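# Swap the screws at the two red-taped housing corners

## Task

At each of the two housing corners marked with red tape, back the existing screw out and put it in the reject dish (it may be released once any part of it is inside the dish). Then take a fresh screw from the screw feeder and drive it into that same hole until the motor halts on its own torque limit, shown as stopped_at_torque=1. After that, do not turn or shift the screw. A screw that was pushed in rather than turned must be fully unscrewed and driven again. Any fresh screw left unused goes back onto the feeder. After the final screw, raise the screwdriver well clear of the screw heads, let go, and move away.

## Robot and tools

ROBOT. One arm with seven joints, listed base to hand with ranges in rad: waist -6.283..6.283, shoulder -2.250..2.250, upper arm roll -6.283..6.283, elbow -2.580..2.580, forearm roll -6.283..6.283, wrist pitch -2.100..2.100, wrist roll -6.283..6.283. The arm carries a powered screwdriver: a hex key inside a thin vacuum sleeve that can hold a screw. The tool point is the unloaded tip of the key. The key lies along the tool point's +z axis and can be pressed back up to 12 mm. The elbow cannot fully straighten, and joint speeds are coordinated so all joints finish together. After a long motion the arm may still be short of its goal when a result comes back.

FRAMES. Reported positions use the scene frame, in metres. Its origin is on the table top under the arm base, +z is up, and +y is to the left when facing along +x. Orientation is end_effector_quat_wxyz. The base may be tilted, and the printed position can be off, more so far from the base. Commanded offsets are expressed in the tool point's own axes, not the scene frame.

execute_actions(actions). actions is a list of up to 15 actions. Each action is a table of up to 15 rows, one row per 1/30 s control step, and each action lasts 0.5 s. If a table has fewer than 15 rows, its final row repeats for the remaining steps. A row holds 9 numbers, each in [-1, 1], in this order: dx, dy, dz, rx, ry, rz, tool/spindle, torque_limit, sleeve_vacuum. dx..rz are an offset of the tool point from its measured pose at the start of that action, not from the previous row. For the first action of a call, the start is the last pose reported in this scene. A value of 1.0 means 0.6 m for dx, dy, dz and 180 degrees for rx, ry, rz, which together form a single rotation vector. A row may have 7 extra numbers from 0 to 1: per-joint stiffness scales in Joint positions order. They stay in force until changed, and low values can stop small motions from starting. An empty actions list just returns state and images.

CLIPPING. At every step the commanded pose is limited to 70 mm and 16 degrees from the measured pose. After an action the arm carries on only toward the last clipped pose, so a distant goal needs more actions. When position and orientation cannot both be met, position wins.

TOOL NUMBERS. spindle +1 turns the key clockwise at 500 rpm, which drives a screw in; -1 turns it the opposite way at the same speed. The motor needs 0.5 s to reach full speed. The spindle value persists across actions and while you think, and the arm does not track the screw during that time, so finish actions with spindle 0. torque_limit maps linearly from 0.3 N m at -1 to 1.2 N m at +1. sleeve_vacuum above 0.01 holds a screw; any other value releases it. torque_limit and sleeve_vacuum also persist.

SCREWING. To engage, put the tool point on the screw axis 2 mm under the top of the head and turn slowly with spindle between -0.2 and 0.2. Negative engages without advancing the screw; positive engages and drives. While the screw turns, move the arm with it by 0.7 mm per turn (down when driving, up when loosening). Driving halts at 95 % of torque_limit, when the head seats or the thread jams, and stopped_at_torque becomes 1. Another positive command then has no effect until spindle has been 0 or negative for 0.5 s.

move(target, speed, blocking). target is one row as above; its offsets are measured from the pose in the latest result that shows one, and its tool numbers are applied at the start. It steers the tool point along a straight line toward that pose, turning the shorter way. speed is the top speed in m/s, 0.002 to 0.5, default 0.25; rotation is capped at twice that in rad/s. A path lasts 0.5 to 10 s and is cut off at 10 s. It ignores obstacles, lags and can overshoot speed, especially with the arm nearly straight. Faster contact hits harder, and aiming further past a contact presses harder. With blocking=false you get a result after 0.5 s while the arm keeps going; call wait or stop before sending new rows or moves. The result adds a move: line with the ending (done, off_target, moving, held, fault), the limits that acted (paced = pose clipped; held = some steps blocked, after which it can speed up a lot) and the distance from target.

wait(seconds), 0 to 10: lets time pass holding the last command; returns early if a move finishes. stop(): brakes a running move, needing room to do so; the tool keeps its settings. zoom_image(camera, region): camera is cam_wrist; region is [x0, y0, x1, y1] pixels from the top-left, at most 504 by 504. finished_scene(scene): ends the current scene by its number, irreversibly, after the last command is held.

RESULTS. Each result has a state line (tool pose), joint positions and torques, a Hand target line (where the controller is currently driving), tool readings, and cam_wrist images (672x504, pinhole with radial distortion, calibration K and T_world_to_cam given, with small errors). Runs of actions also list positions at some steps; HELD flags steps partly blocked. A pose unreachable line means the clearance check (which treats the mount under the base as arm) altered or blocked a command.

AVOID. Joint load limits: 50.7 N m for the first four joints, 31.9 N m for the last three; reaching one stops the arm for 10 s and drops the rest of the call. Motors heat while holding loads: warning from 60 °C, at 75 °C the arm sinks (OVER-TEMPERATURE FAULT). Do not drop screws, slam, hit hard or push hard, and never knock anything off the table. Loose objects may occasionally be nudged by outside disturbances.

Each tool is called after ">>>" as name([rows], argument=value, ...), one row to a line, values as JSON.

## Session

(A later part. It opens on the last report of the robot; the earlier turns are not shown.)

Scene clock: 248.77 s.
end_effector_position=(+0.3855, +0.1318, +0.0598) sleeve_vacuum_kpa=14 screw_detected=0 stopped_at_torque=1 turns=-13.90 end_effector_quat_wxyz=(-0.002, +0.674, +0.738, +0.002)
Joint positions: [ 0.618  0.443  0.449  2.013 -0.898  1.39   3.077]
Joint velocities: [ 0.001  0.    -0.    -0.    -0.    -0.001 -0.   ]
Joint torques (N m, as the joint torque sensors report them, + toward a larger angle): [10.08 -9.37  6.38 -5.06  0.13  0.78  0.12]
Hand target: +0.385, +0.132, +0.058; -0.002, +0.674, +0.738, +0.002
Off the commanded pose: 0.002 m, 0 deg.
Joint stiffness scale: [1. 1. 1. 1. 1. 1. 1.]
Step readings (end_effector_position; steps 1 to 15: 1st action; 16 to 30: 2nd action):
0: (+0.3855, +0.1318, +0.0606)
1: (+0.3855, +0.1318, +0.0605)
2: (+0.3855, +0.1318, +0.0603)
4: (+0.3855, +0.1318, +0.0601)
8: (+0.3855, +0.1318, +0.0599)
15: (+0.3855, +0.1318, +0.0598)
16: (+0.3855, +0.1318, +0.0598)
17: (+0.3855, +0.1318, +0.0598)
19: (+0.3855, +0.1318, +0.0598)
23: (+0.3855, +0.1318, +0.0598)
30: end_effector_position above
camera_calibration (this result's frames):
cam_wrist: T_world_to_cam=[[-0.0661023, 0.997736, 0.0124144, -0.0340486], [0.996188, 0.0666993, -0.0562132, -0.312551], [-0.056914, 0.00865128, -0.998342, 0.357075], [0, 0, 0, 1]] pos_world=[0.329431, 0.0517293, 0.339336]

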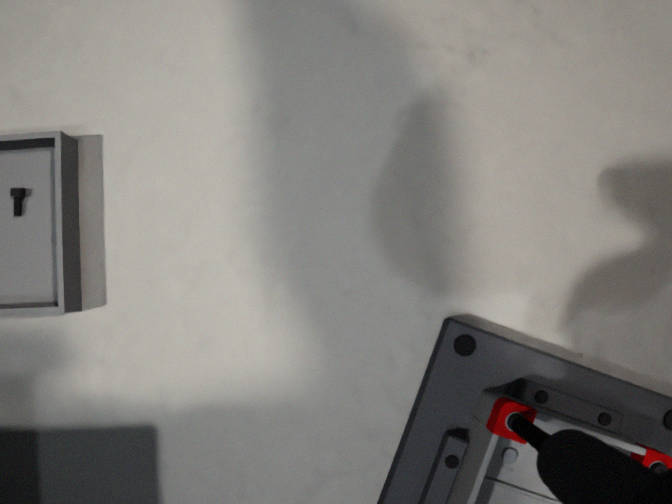

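>>> execute_actions([
  [[-0.001,0,0.004,0,0,0,-0.12,1,1],[-0.0012,0,0.004,0,0,0,-0.12,1,1],[-0.0014,0,0.004,0,0,0,-0.12,1,1],[-0.0016,0,0.004,0,0,0,-0.12,1,1],[-0.0018,0,0.004,0,0,0,-0.12,1,1],[-0.002,0,0.004,0,0,0,-0.12,1,1],[-0.0022,0,0.004,0,0,0,-0.12,1,1]],
  [[0,0,0.003,0,0,0,-0.1,1,1],[0,0,0.003,0,0,0,-0.1,1,1],[0,0,0.003,0,0,0,-0.1,1,1],[0,0,0.003,0,0,0,-0.1,1,1],[0,0,0.003,0,0,0,-0.1,1,1],[0,0,0.003,0,0,0,-0.1,1,1],[0,0,0.003,0,0,0,-0.1,1,1],[0,0,0.003,0,0,0,-0.1,1,1],[0,0,0.003,0,0,0,-0.1,1,1],[0,0,0.003,0,0,0,-0.1,1,1],[0,0,0.003,0,0,0,-0.1,1,1],[0,0,0.003,0,0,0,-0.1,1,1],[0,0,0.003,0,0,0,0,1,1]],
])

>>> zoom_image(camera="cam_wrist", region=[460, 380, 560, 455])

Scene clock: 260.10 s.
end_effector_position=(+0.3853, +0.1316, +0.0595) sleeve_vacuum_kpa=40 screw_detected=1 stopped_at_torque=1 turns=-14.72 end_effector_quat_wxyz=(-0.002, +0.675, +0.738, +0.001)
Joint positions: [ 0.618  0.444  0.449  2.013 -0.898  1.39   3.077]
Joint velocities: [ 0.001 -0.001 -0.001 -0.     0.    -0.     0.   ]
Joint torques (N m, as the joint torque sensors report them, + toward a larger angle): [10.48 -8.91  6.74 -5.1   0.85  0.24  0.3 ]
Hand target: +0.385, +0.132, +0.058; -0.002, +0.675, +0.738, +0.001
Off the commanded pose: 0.002 m, 0 deg.
Joint stiffness scale: [1. 1. 1. 1. 1. 1. 1.]
Step readings (end_effector_position; steps 1 to 15: 1st action; 16 to 30: 2nd action):
0: (+0.3855, +0.1318, +0.0598)
1: (+0.3855, +0.1318, +0.0598)
2: (+0.3855, +0.1318, +0.0598)
4: (+0.3854, +0.1318, +0.0598)
8: (+0.3853, +0.1317, +0.0596)
15: (+0.3853, +0.1316, +0.0595)
16: (+0.3853, +0.1316, +0.0595)
17: (+0.3853, +0.1316, +0.0595)
19: (+0.3853, +0.1316, +0.0595)
23: (+0.3853, +0.1316, +0.0595)
30: end_effector_position above
camera_calibration (this result's frames):
cam_wrist: T_world_to_cam=[[-0.0650148, 0.9978, 0.0129534, -0.0343072], [0.996218, 0.0656507, -0.0569251, -0.312188], [-0.0576503, 0.00920343, -0.998294, 0.356987], [0, 0, 0, 1]] pos_world=[0.329358, 0.0514416, 0.339051]

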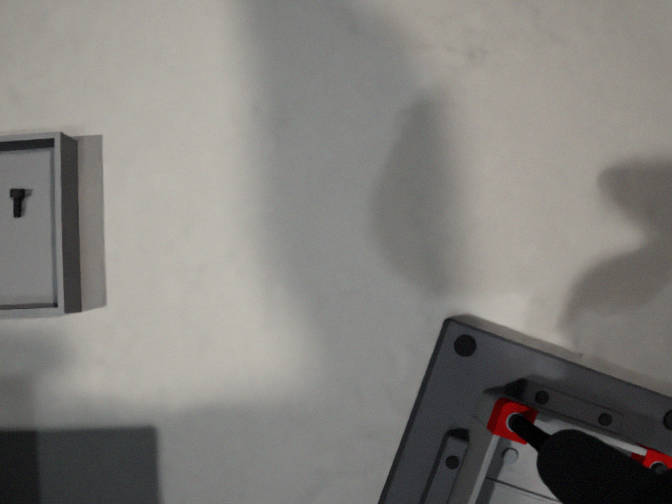

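Region (460, 380, 560, 455) of cam_wrist's 672x504 image, scaled by 5.040; it fills the top 378 rows of this view, and the rest is white.

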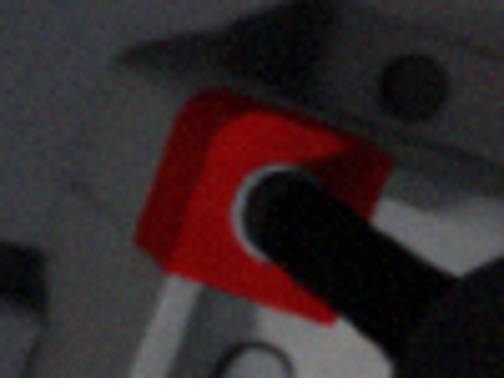

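>>> execute_actions([
  [[0.001,0,-0.002,0,0,0,-1,1,1]],
  [[0.001,-0.001,-0.007,0,0,0,-1,1,1]],
  [[0.001,-0.002,-0.007,0,0,0,-1,1,1]],
  [[0.001,-0.002,-0.007,0,0,0,-1,1,1]],
  [[0.001,-0.002,-0.007,0,0,0,-1,1,1],[0.001,-0.002,-0.007,0,0,0,-1,1,1],[0.001,-0.002,-0.007,0,0,0,-1,1,1],[0.001,-0.002,-0.007,0,0,0,-1,1,1],[0.001,-0.002,-0.007,0,0,0,-1,1,1],[0.001,-0.002,-0.007,0,0,0,-1,1,1],[0.001,-0.002,-0.007,0,0,0,-1,1,1],[0.001,-0.002,-0.008,0,0,0,-1,1,1],[0.001,-0.002,-0.009,0,0,0,-1,1,1],[0.001,-0.002,-0.010,0,0,0,-1,1,1],[0.001,-0.002,-0.011,0,0,0,0,1,1]],
])

Scene clock: 267.80 s.
end_effector_position=(+0.3864, +0.1315, +0.0722) sleeve_vacuum_kpa=40 screw_detected=1 stopped_at_torque=1 turns=-32.22 end_effector_quat_wxyz=(+0.005, +0.674, +0.739, +0.004)
Joint positions: [ 0.631  0.427  0.467  2.003 -0.886  1.413  3.077]
Joint velocities: [ 0.003 -0.002  0.004 -0.006  0.     0.004  0.   ]
Joint torques (N m, as the joint torque sensors report them, + toward a larger angle): [ 11.4  -10.21   7.07  -6.02  -0.02   1.13   0.16]
Hand target: +0.384, +0.132, +0.075; +0.003, +0.674, +0.738, +0.003
Off the commanded pose: 0.003 m, 0 deg.
Joint stiffness scale: [1. 1. 1. 1. 1. 1. 1.]
Step readings (end_effector_position; steps 1 to 15: 1st action; 16 to 30: 2nd action; 31 to 45: 3rd action; 46 to 60: 4th action; 61 to 75: 5th action):
0: (+0.3853, +0.1316, +0.0595)
1: (+0.3853, +0.1316, +0.0596)
2: (+0.3854, +0.1317, +0.0597)
4: (+0.3855, +0.1318, +0.0598)
8: (+0.3856, +0.1318, +0.0599)
15: (+0.3856, +0.1318, +0.0600)
16: (+0.3857, +0.1317, +0.0603)
17: (+0.3858, +0.1317, +0.0610)
19: (+0.3858, +0.1317, +0.0620)
23: (+0.3859, +0.1317, +0.0626)
30: (+0.3859, +0.1317, +0.0628)
31: (+0.3858, +0.1317, +0.0631)
32: (+0.3857, +0.1317, +0.0638)
34: (+0.3858, +0.1317, +0.0647)
38: (+0.3858, +0.1317, +0.0653)
45: (+0.3858, +0.1317, +0.0656)
46: (+0.3858, +0.1317, +0.0659)
47: (+0.3857, +0.1316, +0.0665)
49: (+0.3859, +0.1317, +0.0675)
53: (+0.3858, +0.1317, +0.0681)
60: (+0.3858, +0.1316, +0.0683)
61: (+0.3857, +0.1317, +0.0685)
62: (+0.3857, +0.1315, +0.0691)
64: (+0.3858, +0.1317, +0.0700)
68: (+0.3857, +0.1317, +0.0706)
75: end_effector_position above
camera_calibration (this result's frames):
cam_wrist: T_world_to_cam=[[-0.0677176, 0.997687, 0.00585519, -0.0326691], [0.996732, 0.0679095, -0.043746, -0.314004], [-0.0440425, 0.00287367, -0.999026, 0.365354], [0, 0, 0, 1]] pos_world=[0.326856, 0.0528675, 0.351453]

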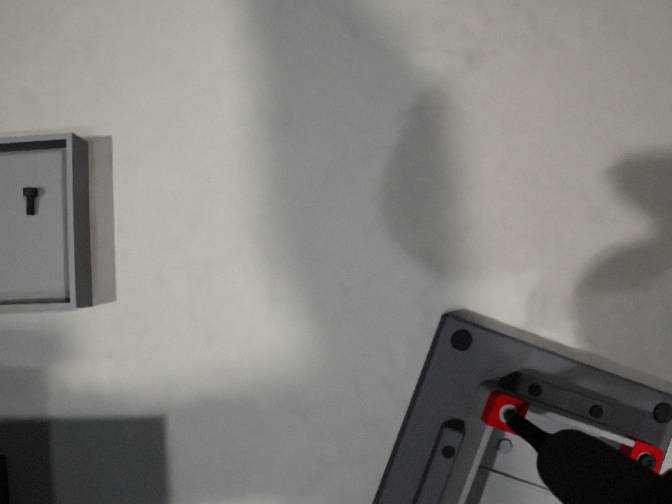

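>>> move(target=[0,-0.003,-0.025,0.004,0,0,0,1,1], speed=0.05)

>>> move(target=[-0.385,-0.135,0.04,0,0,0,0,1,1], speed=0.2)

Scene clock: 271.10 s.
end_effector_position=(+0.3863, +0.1305, +0.0848) sleeve_vacuum_kpa=40 screw_detected=1 stopped_at_torque=1 turns=-32.22 end_effector_quat_wxyz=(+0.003, +0.672, +0.741, +0.000)
Joint positions: [ 0.637  0.422  0.482  1.968 -0.862  1.449  3.063]
Joint velocities: [-0.001  0.     0.006 -0.002  0.     0.002  0.001]
Joint torques (N m, as the joint torque sensors report them, + toward a larger angle): [ 11.29 -10.12   7.5   -6.83  -0.04   1.09   0.14]
Hand target: +0.384, +0.131, +0.087; +0.001, +0.674, +0.739, -0.001
Off the commanded pose: 0.003 m, 0 deg.
Joint stiffness scale: [1. 1. 1. 1. 1. 1. 1.]
move: done
camera_calibration (this result's frames):
cam_wrist: T_world_to_cam=[[-0.0722649, 0.997378, 0.00372908, -0.0297908], [0.996027, 0.0723611, -0.0518958, -0.312966], [-0.0520296, -0.0000359845, -0.998646, 0.381349], [0, 0, 0, 1]] pos_world=[0.329412, 0.0523731, 0.364702]

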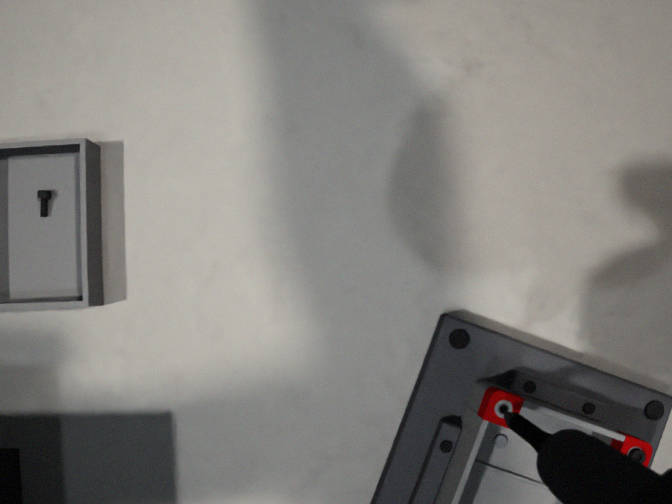

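Scene clock: 272.87 s.
end_effector_position=(+0.3260, -0.1056, +0.0617) sleeve_vacuum_kpa=40 screw_detected=1 stopped_at_torque=1 turns=-32.22 end_effector_quat_wxyz=(-0.001, +0.673, +0.739, -0.003)
Joint positions: [ 0.949  1.001  0.452  1.667 -0.924  1.428  3.437]
Joint velocities: [ 0.007  0.008 -0.005 -0.002 -0.     0.001  0.   ]
Joint torques (N m, as the joint torque sensors report them, + toward a larger angle): [ 15.09 -15.8    8.67  -6.39   0.35   0.92   0.05]
Hand target: +0.328, -0.108, +0.062; +0.003, +0.672, +0.740, -0.001
Off the commanded pose: 0.003 m, 1 deg.
Joint stiffness scale: [1. 1. 1. 1. 1. 1. 1.]
move: done
camera_calibration (this result's frames):
cam_wrist: T_world_to_cam=[[-0.0686777, 0.997629, 0.00454779, 0.20021], [0.995755, 0.0688273, -0.0611062, -0.236701], [-0.0612743, 0.000331856, -0.998121, 0.35812], [0, 0, 0, 1]] pos_world=[0.27139, -0.183562, 0.342073]

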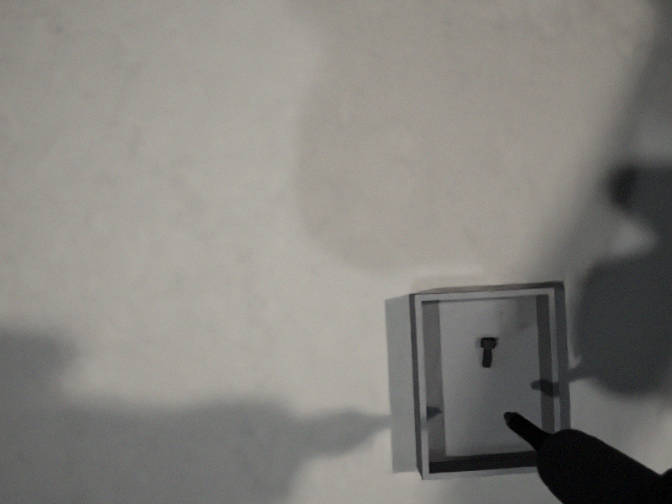

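>>> move(target=[-0.004,0.003,0.073,-0.002,0,0,0,1,1], speed=0.08)

>>> execute_actions([
  [[0,0,0,0,0,0,0,1,0]],
])

>>> move(target=[-0.02,0.06,-0.31,0,0,0,0,1,0], speed=0.2)

Scene clock: 276.73 s.
end_effector_position=(+0.3269, -0.1065, +0.0206) sleeve_vacuum_kpa=40 screw_detected=1 stopped_at_torque=1 turns=-32.22 end_effector_quat_wxyz=(-0.001, +0.674, +0.738, -0.000)
Joint positions: [ 0.924  1.036  0.402  1.726 -0.974  1.338  3.467]
Joint velocities: [-0.001  0.001 -0.007  0.001 -0.    -0.007 -0.   ]
Joint torques (N m, as the joint torque sensors report them, + toward a larger angle): [ 14.91 -15.44   8.9   -5.45   0.38   0.79   0.17]
Hand target: +0.328, -0.108, +0.018; +0.001, +0.673, +0.739, -0.001
Off the commanded pose: 0.003 m, 0 deg.
Joint stiffness scale: [1. 1. 1. 1. 1. 1. 1.]
move: done
camera_calibration (this result's frames):
cam_wrist: T_world_to_cam=[[-0.0657346, 0.997802, 0.00842429, 0.200298], [0.996186, 0.066109, -0.0569515, -0.24054], [-0.0573833, 0.00464848, -0.998341, 0.316349], [0, 0, 0, 1]] pos_world=[0.270942, -0.185427, 0.300438]

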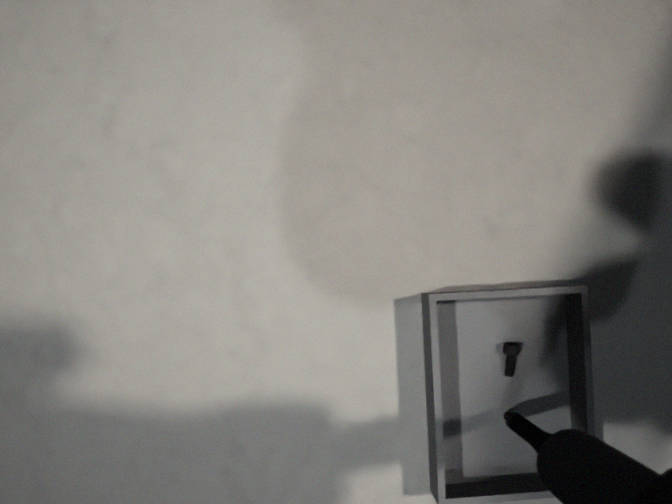

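Scene clock: 277.23 s.
end_effector_position=(+0.3269, -0.1065, +0.0206) sleeve_vacuum_kpa=0 screw_detected=0 stopped_at_torque=1 turns=-32.22 end_effector_quat_wxyz=(-0.001, +0.674, +0.738, -0.000)
Joint positions: [ 0.924  1.036  0.402  1.726 -0.974  1.338  3.467]
Joint velocities: [-0.     0.001  0.     0.     0.    -0.     0.   ]
Joint torques (N m, as the joint torque sensors report them, + toward a larger angle): [ 14.84 -15.58   8.77  -5.51   0.35   0.9    0.14]
Hand target: +0.327, -0.106, +0.021; -0.001, +0.674, +0.738, -0.000
Off the commanded pose: 0.000 m, 0 deg.
Joint stiffness scale: [1. 1. 1. 1. 1. 1. 1.]
Step readings (end_effector_position):
0: (+0.3269, -0.1065, +0.0206)
1: (+0.3269, -0.1065, +0.0206)
2: (+0.3269, -0.1065, +0.0206)
4: (+0.3269, -0.1065, +0.0206)
8: (+0.3269, -0.1065, +0.0206)
15: end_effector_position above
camera_calibration (this result's frames):
cam_wrist: T_world_to_cam=[[-0.065774, 0.997799, 0.00844785, 0.200302], [0.996183, 0.0661497, -0.0569502, -0.240546], [-0.0573837, 0.00466977, -0.998341, 0.316331], [0, 0, 0, 1]] pos_world=[0.270955, -0.185427, 0.300415]

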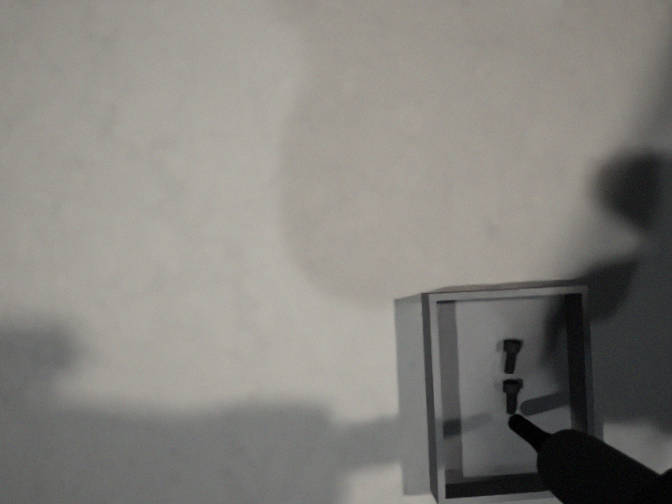

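Scene clock: 278.67 s.
end_effector_position=(+0.3664, -0.1161, +0.2046) sleeve_vacuum_kpa=0 screw_detected=0 stopped_at_torque=1 turns=-32.22 end_effector_quat_wxyz=(+0.002, +0.670, +0.742, -0.001)
Joint positions: [ 1.072  0.988  0.514  1.228 -0.857  1.792  3.222]
Joint velocities: [ 0.002  0.005  0.    -0.004 -0.     0.001 -0.   ]
Joint torques (N m, as the joint torque sensors report them, + toward a larger angle): [ 15.65 -16.38   7.53  -6.46   0.18   1.03   0.19]
Hand target: +0.364, -0.115, +0.206; -0.001, +0.674, +0.739, +0.000
Off the commanded pose: 0.003 m, 1 deg.
Joint stiffness scale: [1. 1. 1. 1. 1. 1. 1.]
move: done
camera_calibration (this result's frames):
cam_wrist: T_world_to_cam=[[-0.0764381, 0.997065, 0.00438385, 0.215586], [0.99557, 0.0765635, -0.0545718, -0.267832], [-0.0547472, 0.000193066, -0.9985, 0.500926], [0, 0, 0, 1]] pos_world=[0.310549, -0.194544, 0.484613]

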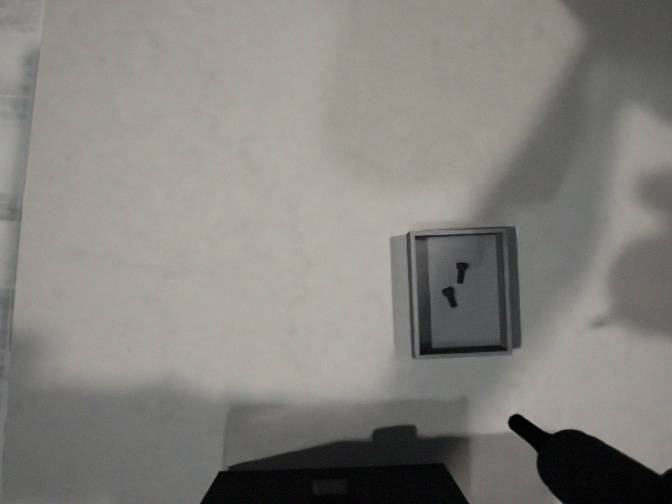

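>>> move(target=[-0.11,0.142,0.008,0,0.0013,0,0,1,0], speed=0.15)

Scene clock: 282.63 s.
end_effector_position=(+0.4571, -0.1752, +0.1987) sleeve_vacuum_kpa=0 screw_detected=0 stopped_at_torque=1 turns=-32.22 end_effector_quat_wxyz=(+0.001, +0.668, +0.744, -0.004)
Joint positions: [ 1.084  1.198  0.434  0.738 -0.967  1.886  2.915]
Joint velocities: [ 0.005  0.009 -0.007 -0.007  0.     0.    -0.002]
Joint torques (N m, as the joint torque sensors report them, + toward a larger angle): [ 18.96 -19.81   6.16  -5.5   -0.17   0.94   0.15]
Hand target: +0.458, -0.173, +0.200; -0.000, +0.670, +0.742, +0.001
Off the commanded pose: 0.003 m, 1 deg.
Joint stiffness scale: [1. 1. 1. 1. 1. 1. 1.]
move: done
camera_calibration (this result's frames):
cam_wrist: T_world_to_cam=[[-0.0817937, 0.996649, 0.000667163, 0.284586], [0.994893, 0.0816893, -0.0592863, -0.351808], [-0.0591421, -0.00418549, -0.998241, 0.501197], [0, 0, 0, 1]] pos_world=[0.402931, -0.252796, 0.479268]

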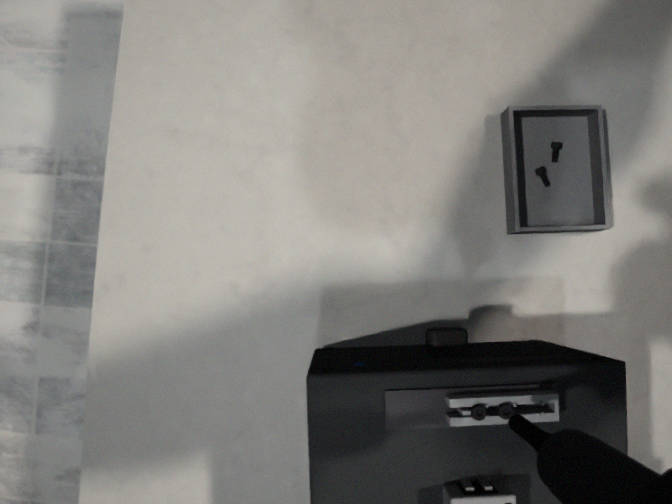

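>>> move(target=[0.001,0,0.038,0,0.001,0,0,1,1], speed=0.04)

>>> zoom_image(camera="cam_wrist", region=[460, 380, 560, 455])

Scene clock: 285.93 s.
end_effector_position=(+0.4567, -0.1728, +0.1774) sleeve_vacuum_kpa=14 screw_detected=0 stopped_at_torque=1 turns=-32.22 end_effector_quat_wxyz=(-0.002, +0.671, +0.742, +0.000)
Joint positions: [ 1.054  1.19   0.434  0.818 -0.967  1.84   2.946]
Joint velocities: [-0.004 -0.002  0.001  0.003  0.    -0.     0.001]
Joint torques (N m, as the joint torque sensors report them, + toward a larger angle): [ 19.17 -19.86   6.37  -5.63  -0.04   1.     0.18]
Hand target: +0.457, -0.175, +0.176; +0.000, +0.668, +0.744, -0.003
Off the commanded pose: 0.002 m, 1 deg.
Joint stiffness scale: [1. 1. 1. 1. 1. 1. 1.]
move: done
camera_calibration (this result's frames):
cam_wrist: T_world_to_cam=[[-0.0754847, 0.997091, 0.0105359, 0.277679], [0.995425, 0.0759709, -0.0579516, -0.354339], [-0.0585834, 0.00611319, -0.998264, 0.481407], [0, 0, 0, 1]] pos_world=[0.401881, -0.252895, 0.457111]

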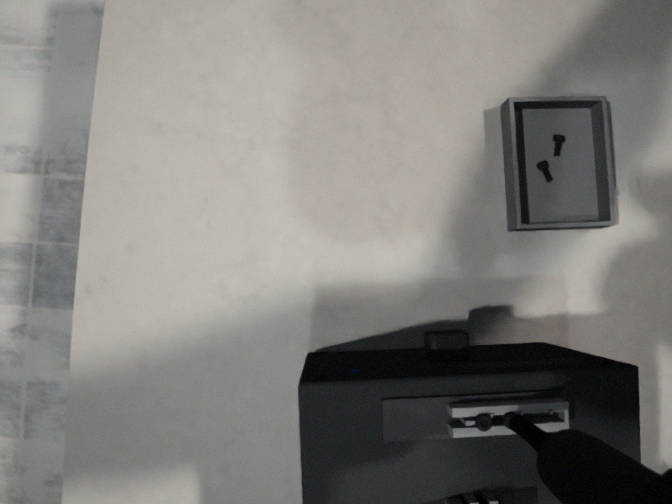

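Region (460, 380, 560, 455) of cam_wrist's 672x504 image, scaled by 5.040; it fills the top 378 rows of this view, and the rest is white.

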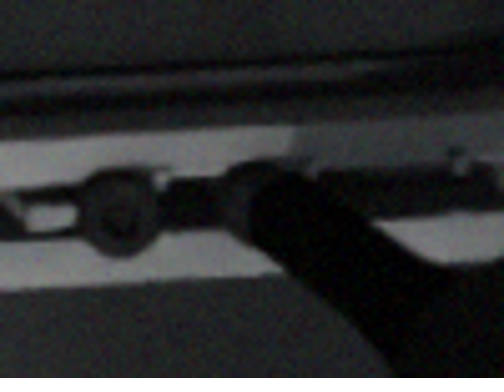

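>>> move(target=[-0.0012,0.0037,0.011,0,-0.0022,0,0,1,1], speed=0.015)

>>> zoom_image(camera="cam_wrist", region=[460, 380, 560, 455])

Scene clock: 291.80 s.
end_effector_position=(+0.4581, -0.1717, +0.1722) sleeve_vacuum_kpa=14 screw_detected=0 stopped_at_torque=1 turns=-32.22 end_effector_quat_wxyz=(-0.001, +0.673, +0.739, +0.000)
Joint positions: [ 1.045  1.185  0.434  0.839 -0.967  1.827  2.947]
Joint velocities: [-0.004 -0.002 -0.001  0.004  0.    -0.001 -0.   ]
Joint torques (N m, as the joint torque sensors report them, + toward a larger angle): [ 18.77 -19.67   6.55  -5.82  -0.11   1.17   0.08]
Hand target: +0.459, -0.173, +0.171; +0.001, +0.671, +0.742, -0.002
Off the commanded pose: 0.002 m, 1 deg.
Joint stiffness scale: [1. 1. 1. 1. 1. 1. 1.]
move: done
camera_calibration (this result's frames):
cam_wrist: T_world_to_cam=[[-0.0686163, 0.997595, 0.00981737, 0.273776], [0.995934, 0.0690711, -0.0578306, -0.357569], [-0.0583697, 0.00580933, -0.998278, 0.476219], [0, 0, 0, 1]] pos_world=[0.402698, -0.251186, 0.452033]

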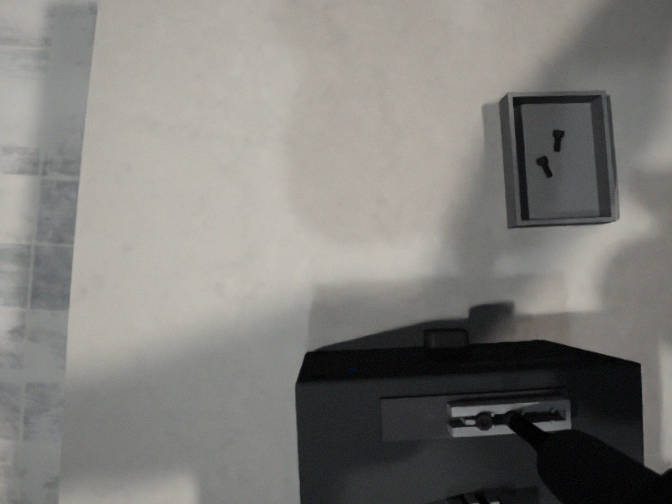

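Region (460, 380, 560, 455) of cam_wrist's 672x504 image, scaled by 5.040; it fills the top 378 rows of this view, and the rest is white.

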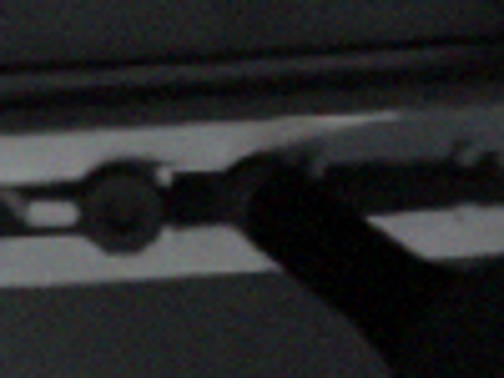

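>>> execute_actions([
  [[-0.0024,0.0015,0.003,0,-0.002,0,-0.1,1,1],[-0.0022,0.002,0.0037,0,-0.002,0,-0.1,1,1],[-0.002,0.0025,0.0044,0,-0.002,0,-0.1,1,1],[-0.0018,0.003,0.0051,0,-0.002,0,-0.1,1,1],[-0.0018,0.003,0.0058,0,-0.002,0,-0.1,1,1],[-0.0018,0.003,0.0065,0,-0.002,0,-0.1,1,1],[-0.0018,0.003,0.0072,0,-0.002,0,-0.1,1,1],[-0.0018,0.003,0.0079,0,-0.002,0,-0.1,1,1],[-0.0018,0.003,0.0086,0,-0.002,0,-0.1,1,1],[-0.0018,0.003,0.0093,0,-0.002,0,-0.1,1,1],[-0.0018,0.003,0.010,0,-0.002,0,-0.1,1,1],[-0.0018,0.003,0.0107,0,-0.002,0,-0.1,1,1],[-0.0018,0.003,0.0114,0,-0.002,0,-0.1,1,1],[-0.0018,0.003,0.0121,0,-0.002,0,-0.1,1,1],[-0.0018,0.003,0.0128,0,-0.002,0,-0.1,1,1]],
  [[-0.002,0.002,0.004,0,-0.002,0,-0.1,1,1],[-0.002,0.002,0.004,0,-0.002,0,-0.1,1,1],[-0.002,0.002,0.004,0,-0.002,0,-0.1,1,1],[-0.002,0.002,0.004,0,-0.002,0,-0.1,1,1],[-0.002,0.002,0.004,0,-0.002,0,-0.1,1,1],[-0.002,0.002,0.004,0,-0.002,0,-0.1,1,1],[-0.002,0.002,0.004,0,-0.002,0,-0.1,1,1],[-0.002,0.002,0.004,0,-0.002,0,-0.1,1,1],[-0.002,0.002,0.004,0,-0.002,0,-0.1,1,1],[-0.002,0.002,0.004,0,-0.002,0,-0.1,1,1],[-0.002,0.002,0.004,0,-0.002,0,-0.1,1,1],[-0.002,0.002,0.004,0,-0.002,0,-0.1,1,1],[-0.002,0.002,0.004,0,-0.002,0,-0.1,1,1],[-0.002,0.002,0.004,0,-0.002,0,0,1,1]],
])

>>> zoom_image(camera="cam_wrist", region=[460, 380, 560, 455])

Scene clock: 301.47 s.
end_effector_position=(+0.4587, -0.1710, +0.1676) sleeve_vacuum_kpa=40 screw_detected=1 stopped_at_torque=1 turns=-32.98 end_effector_quat_wxyz=(-0.000, +0.677, +0.736, +0.000)
Joint positions: [ 1.037  1.179  0.434  0.864 -0.967  1.812  2.948]
Joint velocities: [ 0.    -0.001 -0.     0.    -0.    -0.    -0.   ]
Joint torques (N m, as the joint torque sensors report them, + toward a larger angle): [ 17.31 -19.26   5.79  -5.33  -0.85   0.88  -0.01]
Hand target: +0.460, -0.172, +0.165; +0.001, +0.676, +0.737, -0.002
Off the commanded pose: 0.003 m, 0 deg.
Joint stiffness scale: [1. 1. 1. 1. 1. 1. 1.]
Step readings (end_effector_position; steps 1 to 15: 1st action; 16 to 30: 2nd action):
0: (+0.4583, -0.1715, +0.1722)
1: (+0.4583, -0.1715, +0.1721)
2: (+0.4583, -0.1714, +0.1720)
4: (+0.4584, -0.1713, +0.1714)
8: (+0.4587, -0.1712, +0.1700)
15: (+0.4587, -0.1712, +0.1674)
16: (+0.4587, -0.1712, +0.1674)
17: (+0.4587, -0.1710, +0.1674)
19: (+0.4587, -0.1708, +0.1675)
23: (+0.4587, -0.1710, +0.1676)
30: end_effector_position above
camera_calibration (this result's frames):
cam_wrist: T_world_to_cam=[[-0.0591028, 0.99822, 0.0080309, 0.269217], [0.99664, 0.0594625, -0.0563276, -0.360715], [-0.0567048, 0.0046748, -0.99838, 0.470697], [0, 0, 0, 1]] pos_world=[0.402105, -0.249489, 0.447454]

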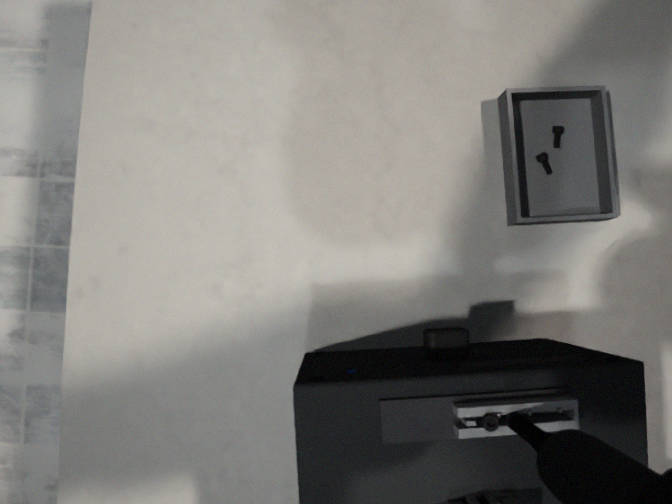

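Region (460, 380, 560, 455) of cam_wrist's 672x504 image, scaled by 5.040; it fills the top 378 rows of this view, and the rest is white.

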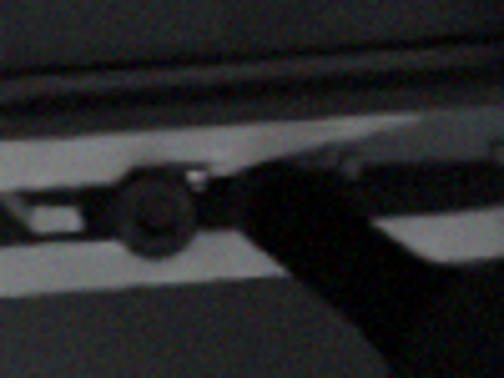

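>>> move(target=[0.003,-0.002,-0.05,0,0,0,0,1,1], speed=0.03)

Scene clock: 304.03 s.
end_effector_position=(+0.4590, -0.1705, +0.1960) sleeve_vacuum_kpa=40 screw_detected=1 stopped_at_torque=1 turns=-32.98 end_effector_quat_wxyz=(+0.002, +0.674, +0.739, -0.001)
Joint positions: [ 1.076  1.184  0.435  0.771 -0.967  1.875  2.912]
Joint velocities: [ 0.005  0.002 -0.    -0.005  0.     0.    -0.002]
Joint torques (N m, as the joint torque sensors report them, + toward a larger angle): [ 18.69 -20.15   6.05  -5.59  -0.2    0.9   -0.03]
Hand target: +0.457, -0.169, +0.198; -0.000, +0.677, +0.736, -0.000
Off the commanded pose: 0.003 m, 1 deg.
Joint stiffness scale: [1. 1. 1. 1. 1. 1. 1.]
move: done
camera_calibration (this result's frames):
cam_wrist: T_world_to_cam=[[-0.0669393, 0.997753, 0.00295332, 0.273008], [0.996236, 0.0670003, -0.0549967, -0.358173], [-0.055071, -0.000739234, -0.998482, 0.497374], [0, 0, 0, 1]] pos_world=[0.402491, -0.248029, 0.476115]

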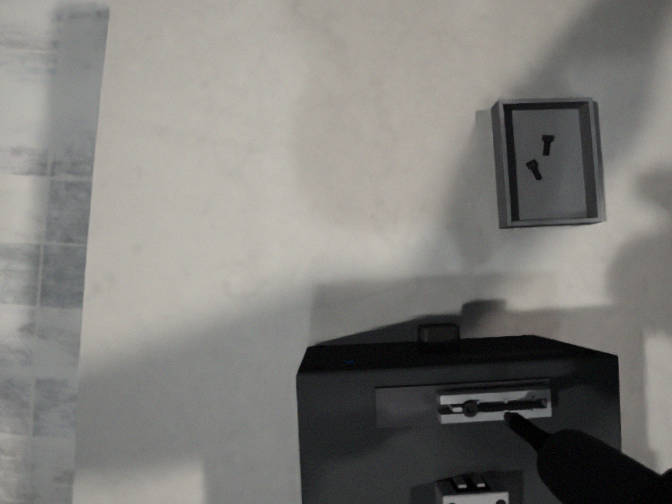

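>>> move(target=[0.512,-0.0732,0.158,0,0.0014,0,0,0,1], speed=0.2)

Scene clock: 311.10 s.
end_effector_position=(+0.3902, +0.1332, +0.1013) sleeve_vacuum_kpa=40 screw_detected=1 stopped_at_torque=1 turns=-32.98 end_effector_quat_wxyz=(+0.001, +0.672, +0.740, +0.007)
Joint positions: [ 0.652  0.424  0.504  1.93  -0.854  1.505  3.058]
Joint velocities: [-0.011 -0.007  0.01   0.001 -0.     0.    -0.   ]
Joint torques (N m, as the joint torque sensors report them, + toward a larger angle): [11.86 -9.71  8.02 -6.78 -0.08  1.08  0.2 ]
Hand target: +0.387, +0.131, +0.100; +0.001, +0.674, +0.738, +0.002
Off the commanded pose: 0.004 m, 1 deg.
Joint stiffness scale: [1. 1. 1. 1. 1. 1. 1.]
move: off_target
camera_calibration (this result's frames):
cam_wrist: T_world_to_cam=[[-0.0715429, 0.997315, 0.0156421, -0.0337463], [0.996399, 0.0721751, -0.0445037, -0.317021], [-0.0455132, 0.0124018, -0.998887, 0.393859], [0, 0, 0, 1]] pos_world=[0.331391, 0.0516521, 0.37984]

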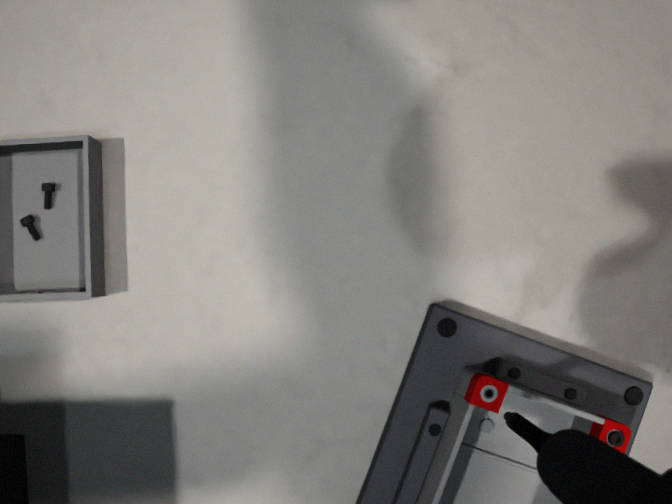

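>>> move(target=[-0.0034,-0.0055,0.048,0.0025,-0.0031,0,0,0,1], speed=0.04)

>>> zoom_image(camera="cam_wrist", region=[460, 380, 560, 455])

Scene clock: 315.77 s.
end_effector_position=(+0.3856, +0.1318, +0.0750) sleeve_vacuum_kpa=40 screw_detected=1 stopped_at_torque=1 turns=-32.98 end_effector_quat_wxyz=(+0.000, +0.674, +0.739, -0.000)
Joint positions: [ 0.622  0.43   0.478  1.986 -0.875  1.429  3.065]
Joint velocities: [-0.    -0.    -0.007  0.001  0.    -0.005  0.001]
Joint torques (N m, as the joint torque sensors report them, + toward a larger angle): [ 11.54 -10.33   7.78  -6.31  -0.03   0.95   0.1 ]
Hand target: +0.387, +0.131, +0.073; +0.002, +0.672, +0.740, +0.001
Off the commanded pose: 0.003 m, 0 deg.
Joint stiffness scale: [1. 1. 1. 1. 1. 1. 1.]
move: done
camera_calibration (this result's frames):
cam_wrist: T_world_to_cam=[[-0.0667757, 0.997739, 0.00754529, -0.0336156], [0.996168, 0.0670948, -0.0560961, -0.311855], [-0.0564755, 0.00377052, -0.998397, 0.372662], [0, 0, 0, 1]] pos_world=[0.329462, 0.0530583, 0.354825]

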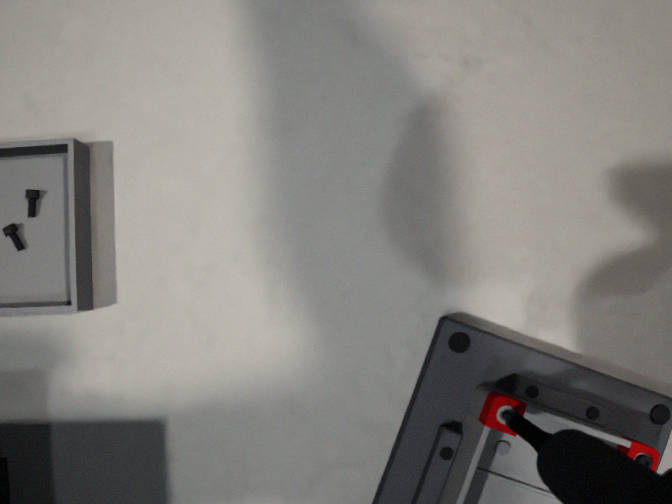

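Region (460, 380, 560, 455) of cam_wrist's 672x504 image, scaled by 5.040; it fills the top 378 rows of this view, and the rest is white.

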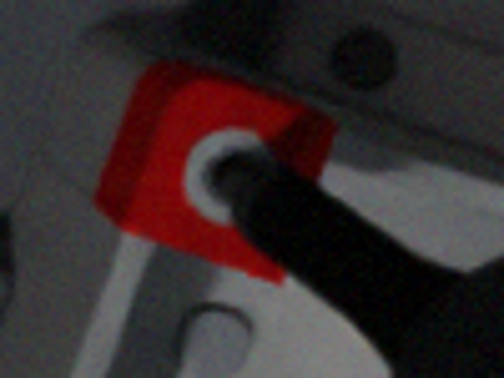

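>>> execute_actions([
  [[-0.0014,0.0028,0.005,-0.0013,0,0,0.3,0,1],[-0.0014,0.0028,0.0058,-0.0013,0,0,0.3,0,1],[-0.0014,0.0028,0.0066,-0.0013,0,0,0.3,0,1],[-0.0014,0.0028,0.0074,-0.0013,0,0,0.3,0,1],[-0.0014,0.0028,0.0082,-0.0013,0,0,0.3,0,1],[-0.0014,0.0028,0.009,-0.0013,0,0,0.3,0,1],[-0.0014,0.0028,0.0098,-0.0013,0,0,0.3,0,1],[-0.0014,0.0028,0.0106,-0.0013,0,0,0.3,0,1],[-0.0014,0.0028,0.0114,-0.0013,0,0,0.3,0,1],[-0.0012,0.0025,0.0122,-0.0013,0,0,0.3,0,1],[-0.001,0.0022,0.013,-0.0013,0,0,0.3,0,1],[-0.0008,0.002,0.0138,-0.0013,0,0,0.3,0,1],[-0.0006,0.0018,0.0145,-0.0013,0,0,0.3,0,1]],
  [[-0.0005,0.0017,0.0068,-0.001,0,0,0.3,0,1]],
  [[-0.0005,0.0017,0.0095,0,0,0,1,0,1]],
  [[-0.0005,0.0017,0.0105,0,0,0,1,0,1]],
  [[-0.0005,0.0017,0.0105,0,0,0,1,0,1]],
  [[-0.0005,0.0017,0.007,0,0,0,1,0,1],[-0.0005,0.0017,0.007,0,0,0,1,0,1],[-0.0005,0.0017,0.007,0,0,0,1,0,1],[-0.0005,0.0017,0.007,0,0,0,1,0,1],[-0.0005,0.0017,0.007,0,0,0,1,0,1],[-0.0005,0.0017,0.007,0,0,0,1,0,1],[-0.0005,0.0017,0.007,0,0,0,1,0,1],[-0.0005,0.0017,0.007,0,0,0,1,0,1],[-0.0005,0.0017,0.007,0,0,0,1,0,1],[-0.0005,0.0017,0.007,0,0,0,1,0,1],[-0.0005,0.0017,0.007,0,0,0,1,0,1],[-0.0005,0.0017,0.007,0,0,0,1,0,1],[-0.0005,0.0017,0.007,0,0,0,1,0,1],[-0.0005,0.0017,0.007,0,0,0,1,0,1],[-0.0005,0.0017,0.007,0,0,0,0,0,1]],
])

>>> zoom_image(camera="cam_wrist", region=[460, 380, 560, 455])

Scene clock: 326.67 s.
end_effector_position=(+0.3855, +0.1318, +0.0602) sleeve_vacuum_kpa=40 screw_detected=1 stopped_at_torque=1 turns=-18.34 end_effector_quat_wxyz=(-0.002, +0.679, +0.734, +0.000)
Joint positions: [ 0.608  0.442  0.464  2.014 -0.898  1.394  3.068]
Joint velocities: [ 0.    -0.    -0.     0.    -0.    -0.002 -0.   ]
Joint torques (N m, as the joint torque sensors report them, + toward a larger angle): [10.36 -9.71  6.75 -5.44  0.21  0.77  0.15]
Hand target: +0.387, +0.132, +0.057; -0.001, +0.679, +0.734, +0.000
Off the commanded pose: 0.004 m, 0 deg.
Joint stiffness scale: [1. 1. 1. 1. 1. 1. 1.]
Step readings (end_effector_position; steps 1 to 15: 1st action; 16 to 30: 2nd action; 31 to 45: 3rd action; 46 to 60: 4th action; 61 to 75: 5th action; 76 to 90: 6th action):
0: (+0.3855, +0.1319, +0.0749)
1: (+0.3855, +0.1319, +0.0748)
2: (+0.3856, +0.1320, +0.0746)
4: (+0.3857, +0.1320, +0.0740)
8: (+0.3858, +0.1318, +0.0723)
15: (+0.3856, +0.1317, +0.0697)
16: (+0.3857, +0.1317, +0.0696)
17: (+0.3856, +0.1317, +0.0694)
19: (+0.3856, +0.1317, +0.0691)
23: (+0.3855, +0.1317, +0.0690)
30: (+0.3856, +0.1318, +0.0689)
31: (+0.3856, +0.1317, +0.0687)
32: (+0.3856, +0.1317, +0.0681)
34: (+0.3856, +0.1317, +0.0674)
38: (+0.3856, +0.1318, +0.0669)
45: (+0.3855, +0.1318, +0.0667)
46: (+0.3856, +0.1317, +0.0664)
47: (+0.3856, +0.1317, +0.0657)
49: (+0.3856, +0.1317, +0.0647)
53: (+0.3856, +0.1318, +0.0641)
60: (+0.3855, +0.1318, +0.0639)
61: (+0.3856, +0.1317, +0.0636)
62: (+0.3856, +0.1317, +0.0629)
64: (+0.3856, +0.1317, +0.0619)
68: (+0.3855, +0.1318, +0.0613)
75: (+0.3855, +0.1318, +0.0611)
76: (+0.3855, +0.1317, +0.0610)
77: (+0.3855, +0.1317, +0.0608)
79: (+0.3855, +0.1318, +0.0605)
83: (+0.3855, +0.1318, +0.0603)
90: end_effector_position above
camera_calibration (this result's frames):
cam_wrist: T_world_to_cam=[[-0.0539922, 0.998487, 0.010395, -0.0386514], [0.996829, 0.0545061, -0.0579814, -0.311096], [-0.0584602, 0.00723146, -0.998264, 0.358237], [0, 0, 0, 1]] pos_world=[0.328965, 0.052959, 0.339979]

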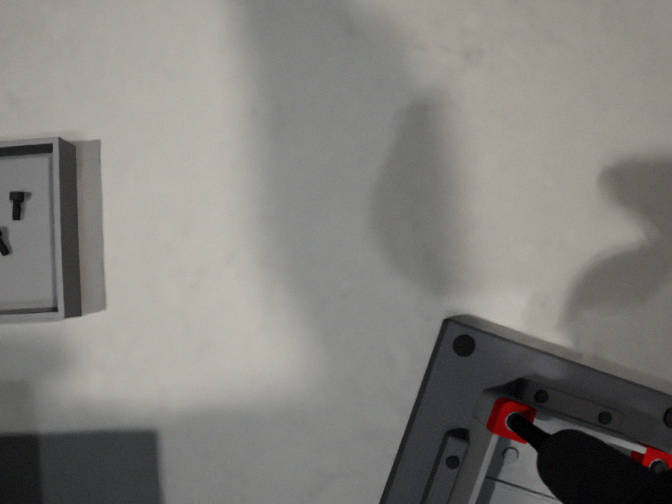

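Region (460, 380, 560, 455) of cam_wrist's 672x504 image, scaled by 5.040; it fills the top 378 rows of this view, and the rest is white.

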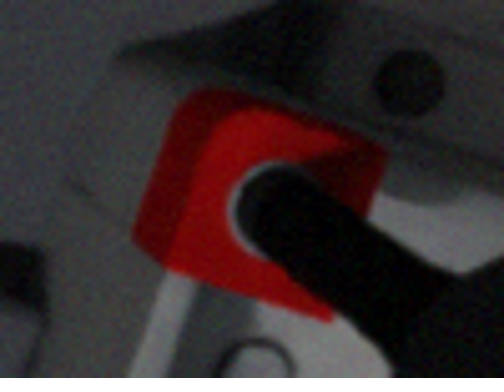

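Stopped at torque after 14.6 turns. Release and lift.

>>> execute_actions([
  [[0,0,0,0,0,0,0,0,0],[0,0,0,0,0,0,0,0,0],[0,0,0,0,0,0,0,0,0],[0,0,0,0,0,0,0,0,0],[0,0,0,0,0,0,0,0,0],[0,0,0,0,0,0,0,0,0],[0,-0.001,-0.003,0,0,0,0,0,0],[0,-0.002,-0.006,0,0,0,0,0,0],[0,-0.002,-0.009,0,0,0,0,0,0],[0,-0.002,-0.012,0,0,0,0,0,0],[0,-0.002,-0.015,0,0,0,0,0,0],[0,-0.002,-0.018,0,0,0,0,0,0],[0,-0.002,-0.021,0,0,0,0,0,0],[0,-0.002,-0.024,0,0,0,0,0,0],[0,-0.002,-0.027,0,0,0,0,0,0]],
])

>>> move(target=[0.05,0.05,-0.27,0,0,0,0,0,0], speed=0.2)

Scene clock: 331.00 s.
end_effector_position=(+0.3849, +0.1317, +0.0693) sleeve_vacuum_kpa=0 screw_detected=0 stopped_at_torque=1 turns=-18.34 end_effector_quat_wxyz=(-0.001, +0.677, +0.736, +0.001)
Joint positions: [ 0.618  0.437  0.474  1.998 -0.884  1.417  3.066]
Joint velocities: [ 0.047 -0.026  0.055 -0.097  0.082  0.14  -0.031]
Joint torques (N m, as the joint torque sensors report them, + toward a larger angle): [ 11.77 -10.17   7.43  -6.38   0.21   1.02   0.21]
Hand target: +0.384, +0.132, +0.076; -0.002, +0.679, +0.734, +0.000
Off the commanded pose: 0.007 m, 0 deg.
Joint stiffness scale: [1. 1. 1. 1. 1. 1. 1.]
Step readings (end_effector_position):
0: (+0.3855, +0.1318, +0.0602)
1: (+0.3855, +0.1318, +0.0602)
2: (+0.3855, +0.1318, +0.0602)
4: (+0.3855, +0.1318, +0.0602)
8: (+0.3857, +0.1316, +0.0605)
15: end_effector_position above
camera_calibration (this result's frames):
cam_wrist: T_world_to_cam=[[-0.057782, 0.998272, 0.010712, -0.0372424], [0.996653, 0.0583032, -0.0573069, -0.310488], [-0.0578324, 0.00736487, -0.998299, 0.366972], [0, 0, 0, 1]] pos_world=[0.32852, 0.0525777, 0.348954]

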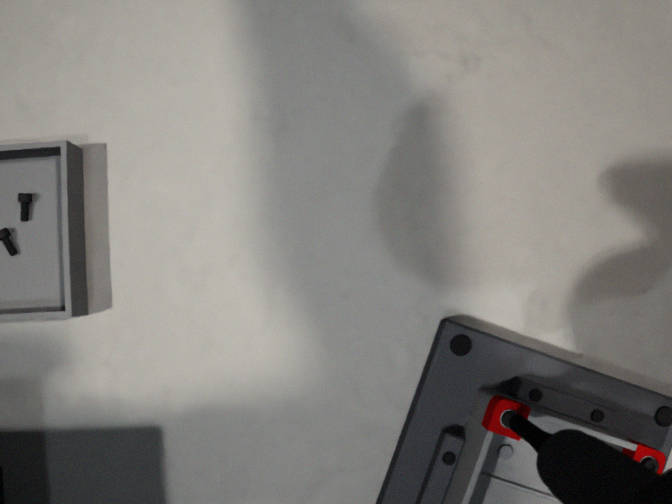

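Scene clock: 332.33 s.
end_effector_position=(+0.4143, +0.1637, +0.2294) sleeve_vacuum_kpa=0 screw_detected=0 stopped_at_torque=1 turns=-18.34 end_effector_quat_wxyz=(+0.000, +0.673, +0.740, +0.001)
Joint positions: [ 0.741  0.38   0.581  1.565 -0.783  1.871  2.878]
Joint velocities: [ 0.001  0.005  0.002 -0.003  0.     0.001  0.001]
Joint torques (N m, as the joint torque sensors report them, + toward a larger angle): [11.65 -8.95  7.37 -6.72 -0.11  0.96  0.16]
Hand target: +0.413, +0.164, +0.231; -0.002, +0.677, +0.736, +0.001
Off the commanded pose: 0.003 m, 1 deg.
Joint stiffness scale: [1. 1. 1. 1. 1. 1. 1.]
move: done
camera_calibration (this result's frames):
cam_wrist: T_world_to_cam=[[-0.0691461, 0.997569, 0.00861303, -0.0639199], [0.996126, 0.0695111, -0.0538647, -0.334882], [-0.0543325, 0.00485513, -0.998511, 0.52731], [0, 0, 0, 1]] pos_world=[0.357815, 0.0844824, 0.509037]

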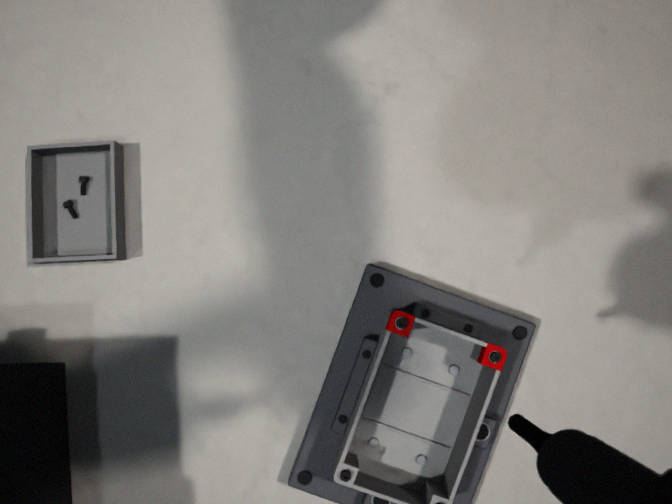

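>>> finished_scene(scene=1)

The scene is finished: the task was done.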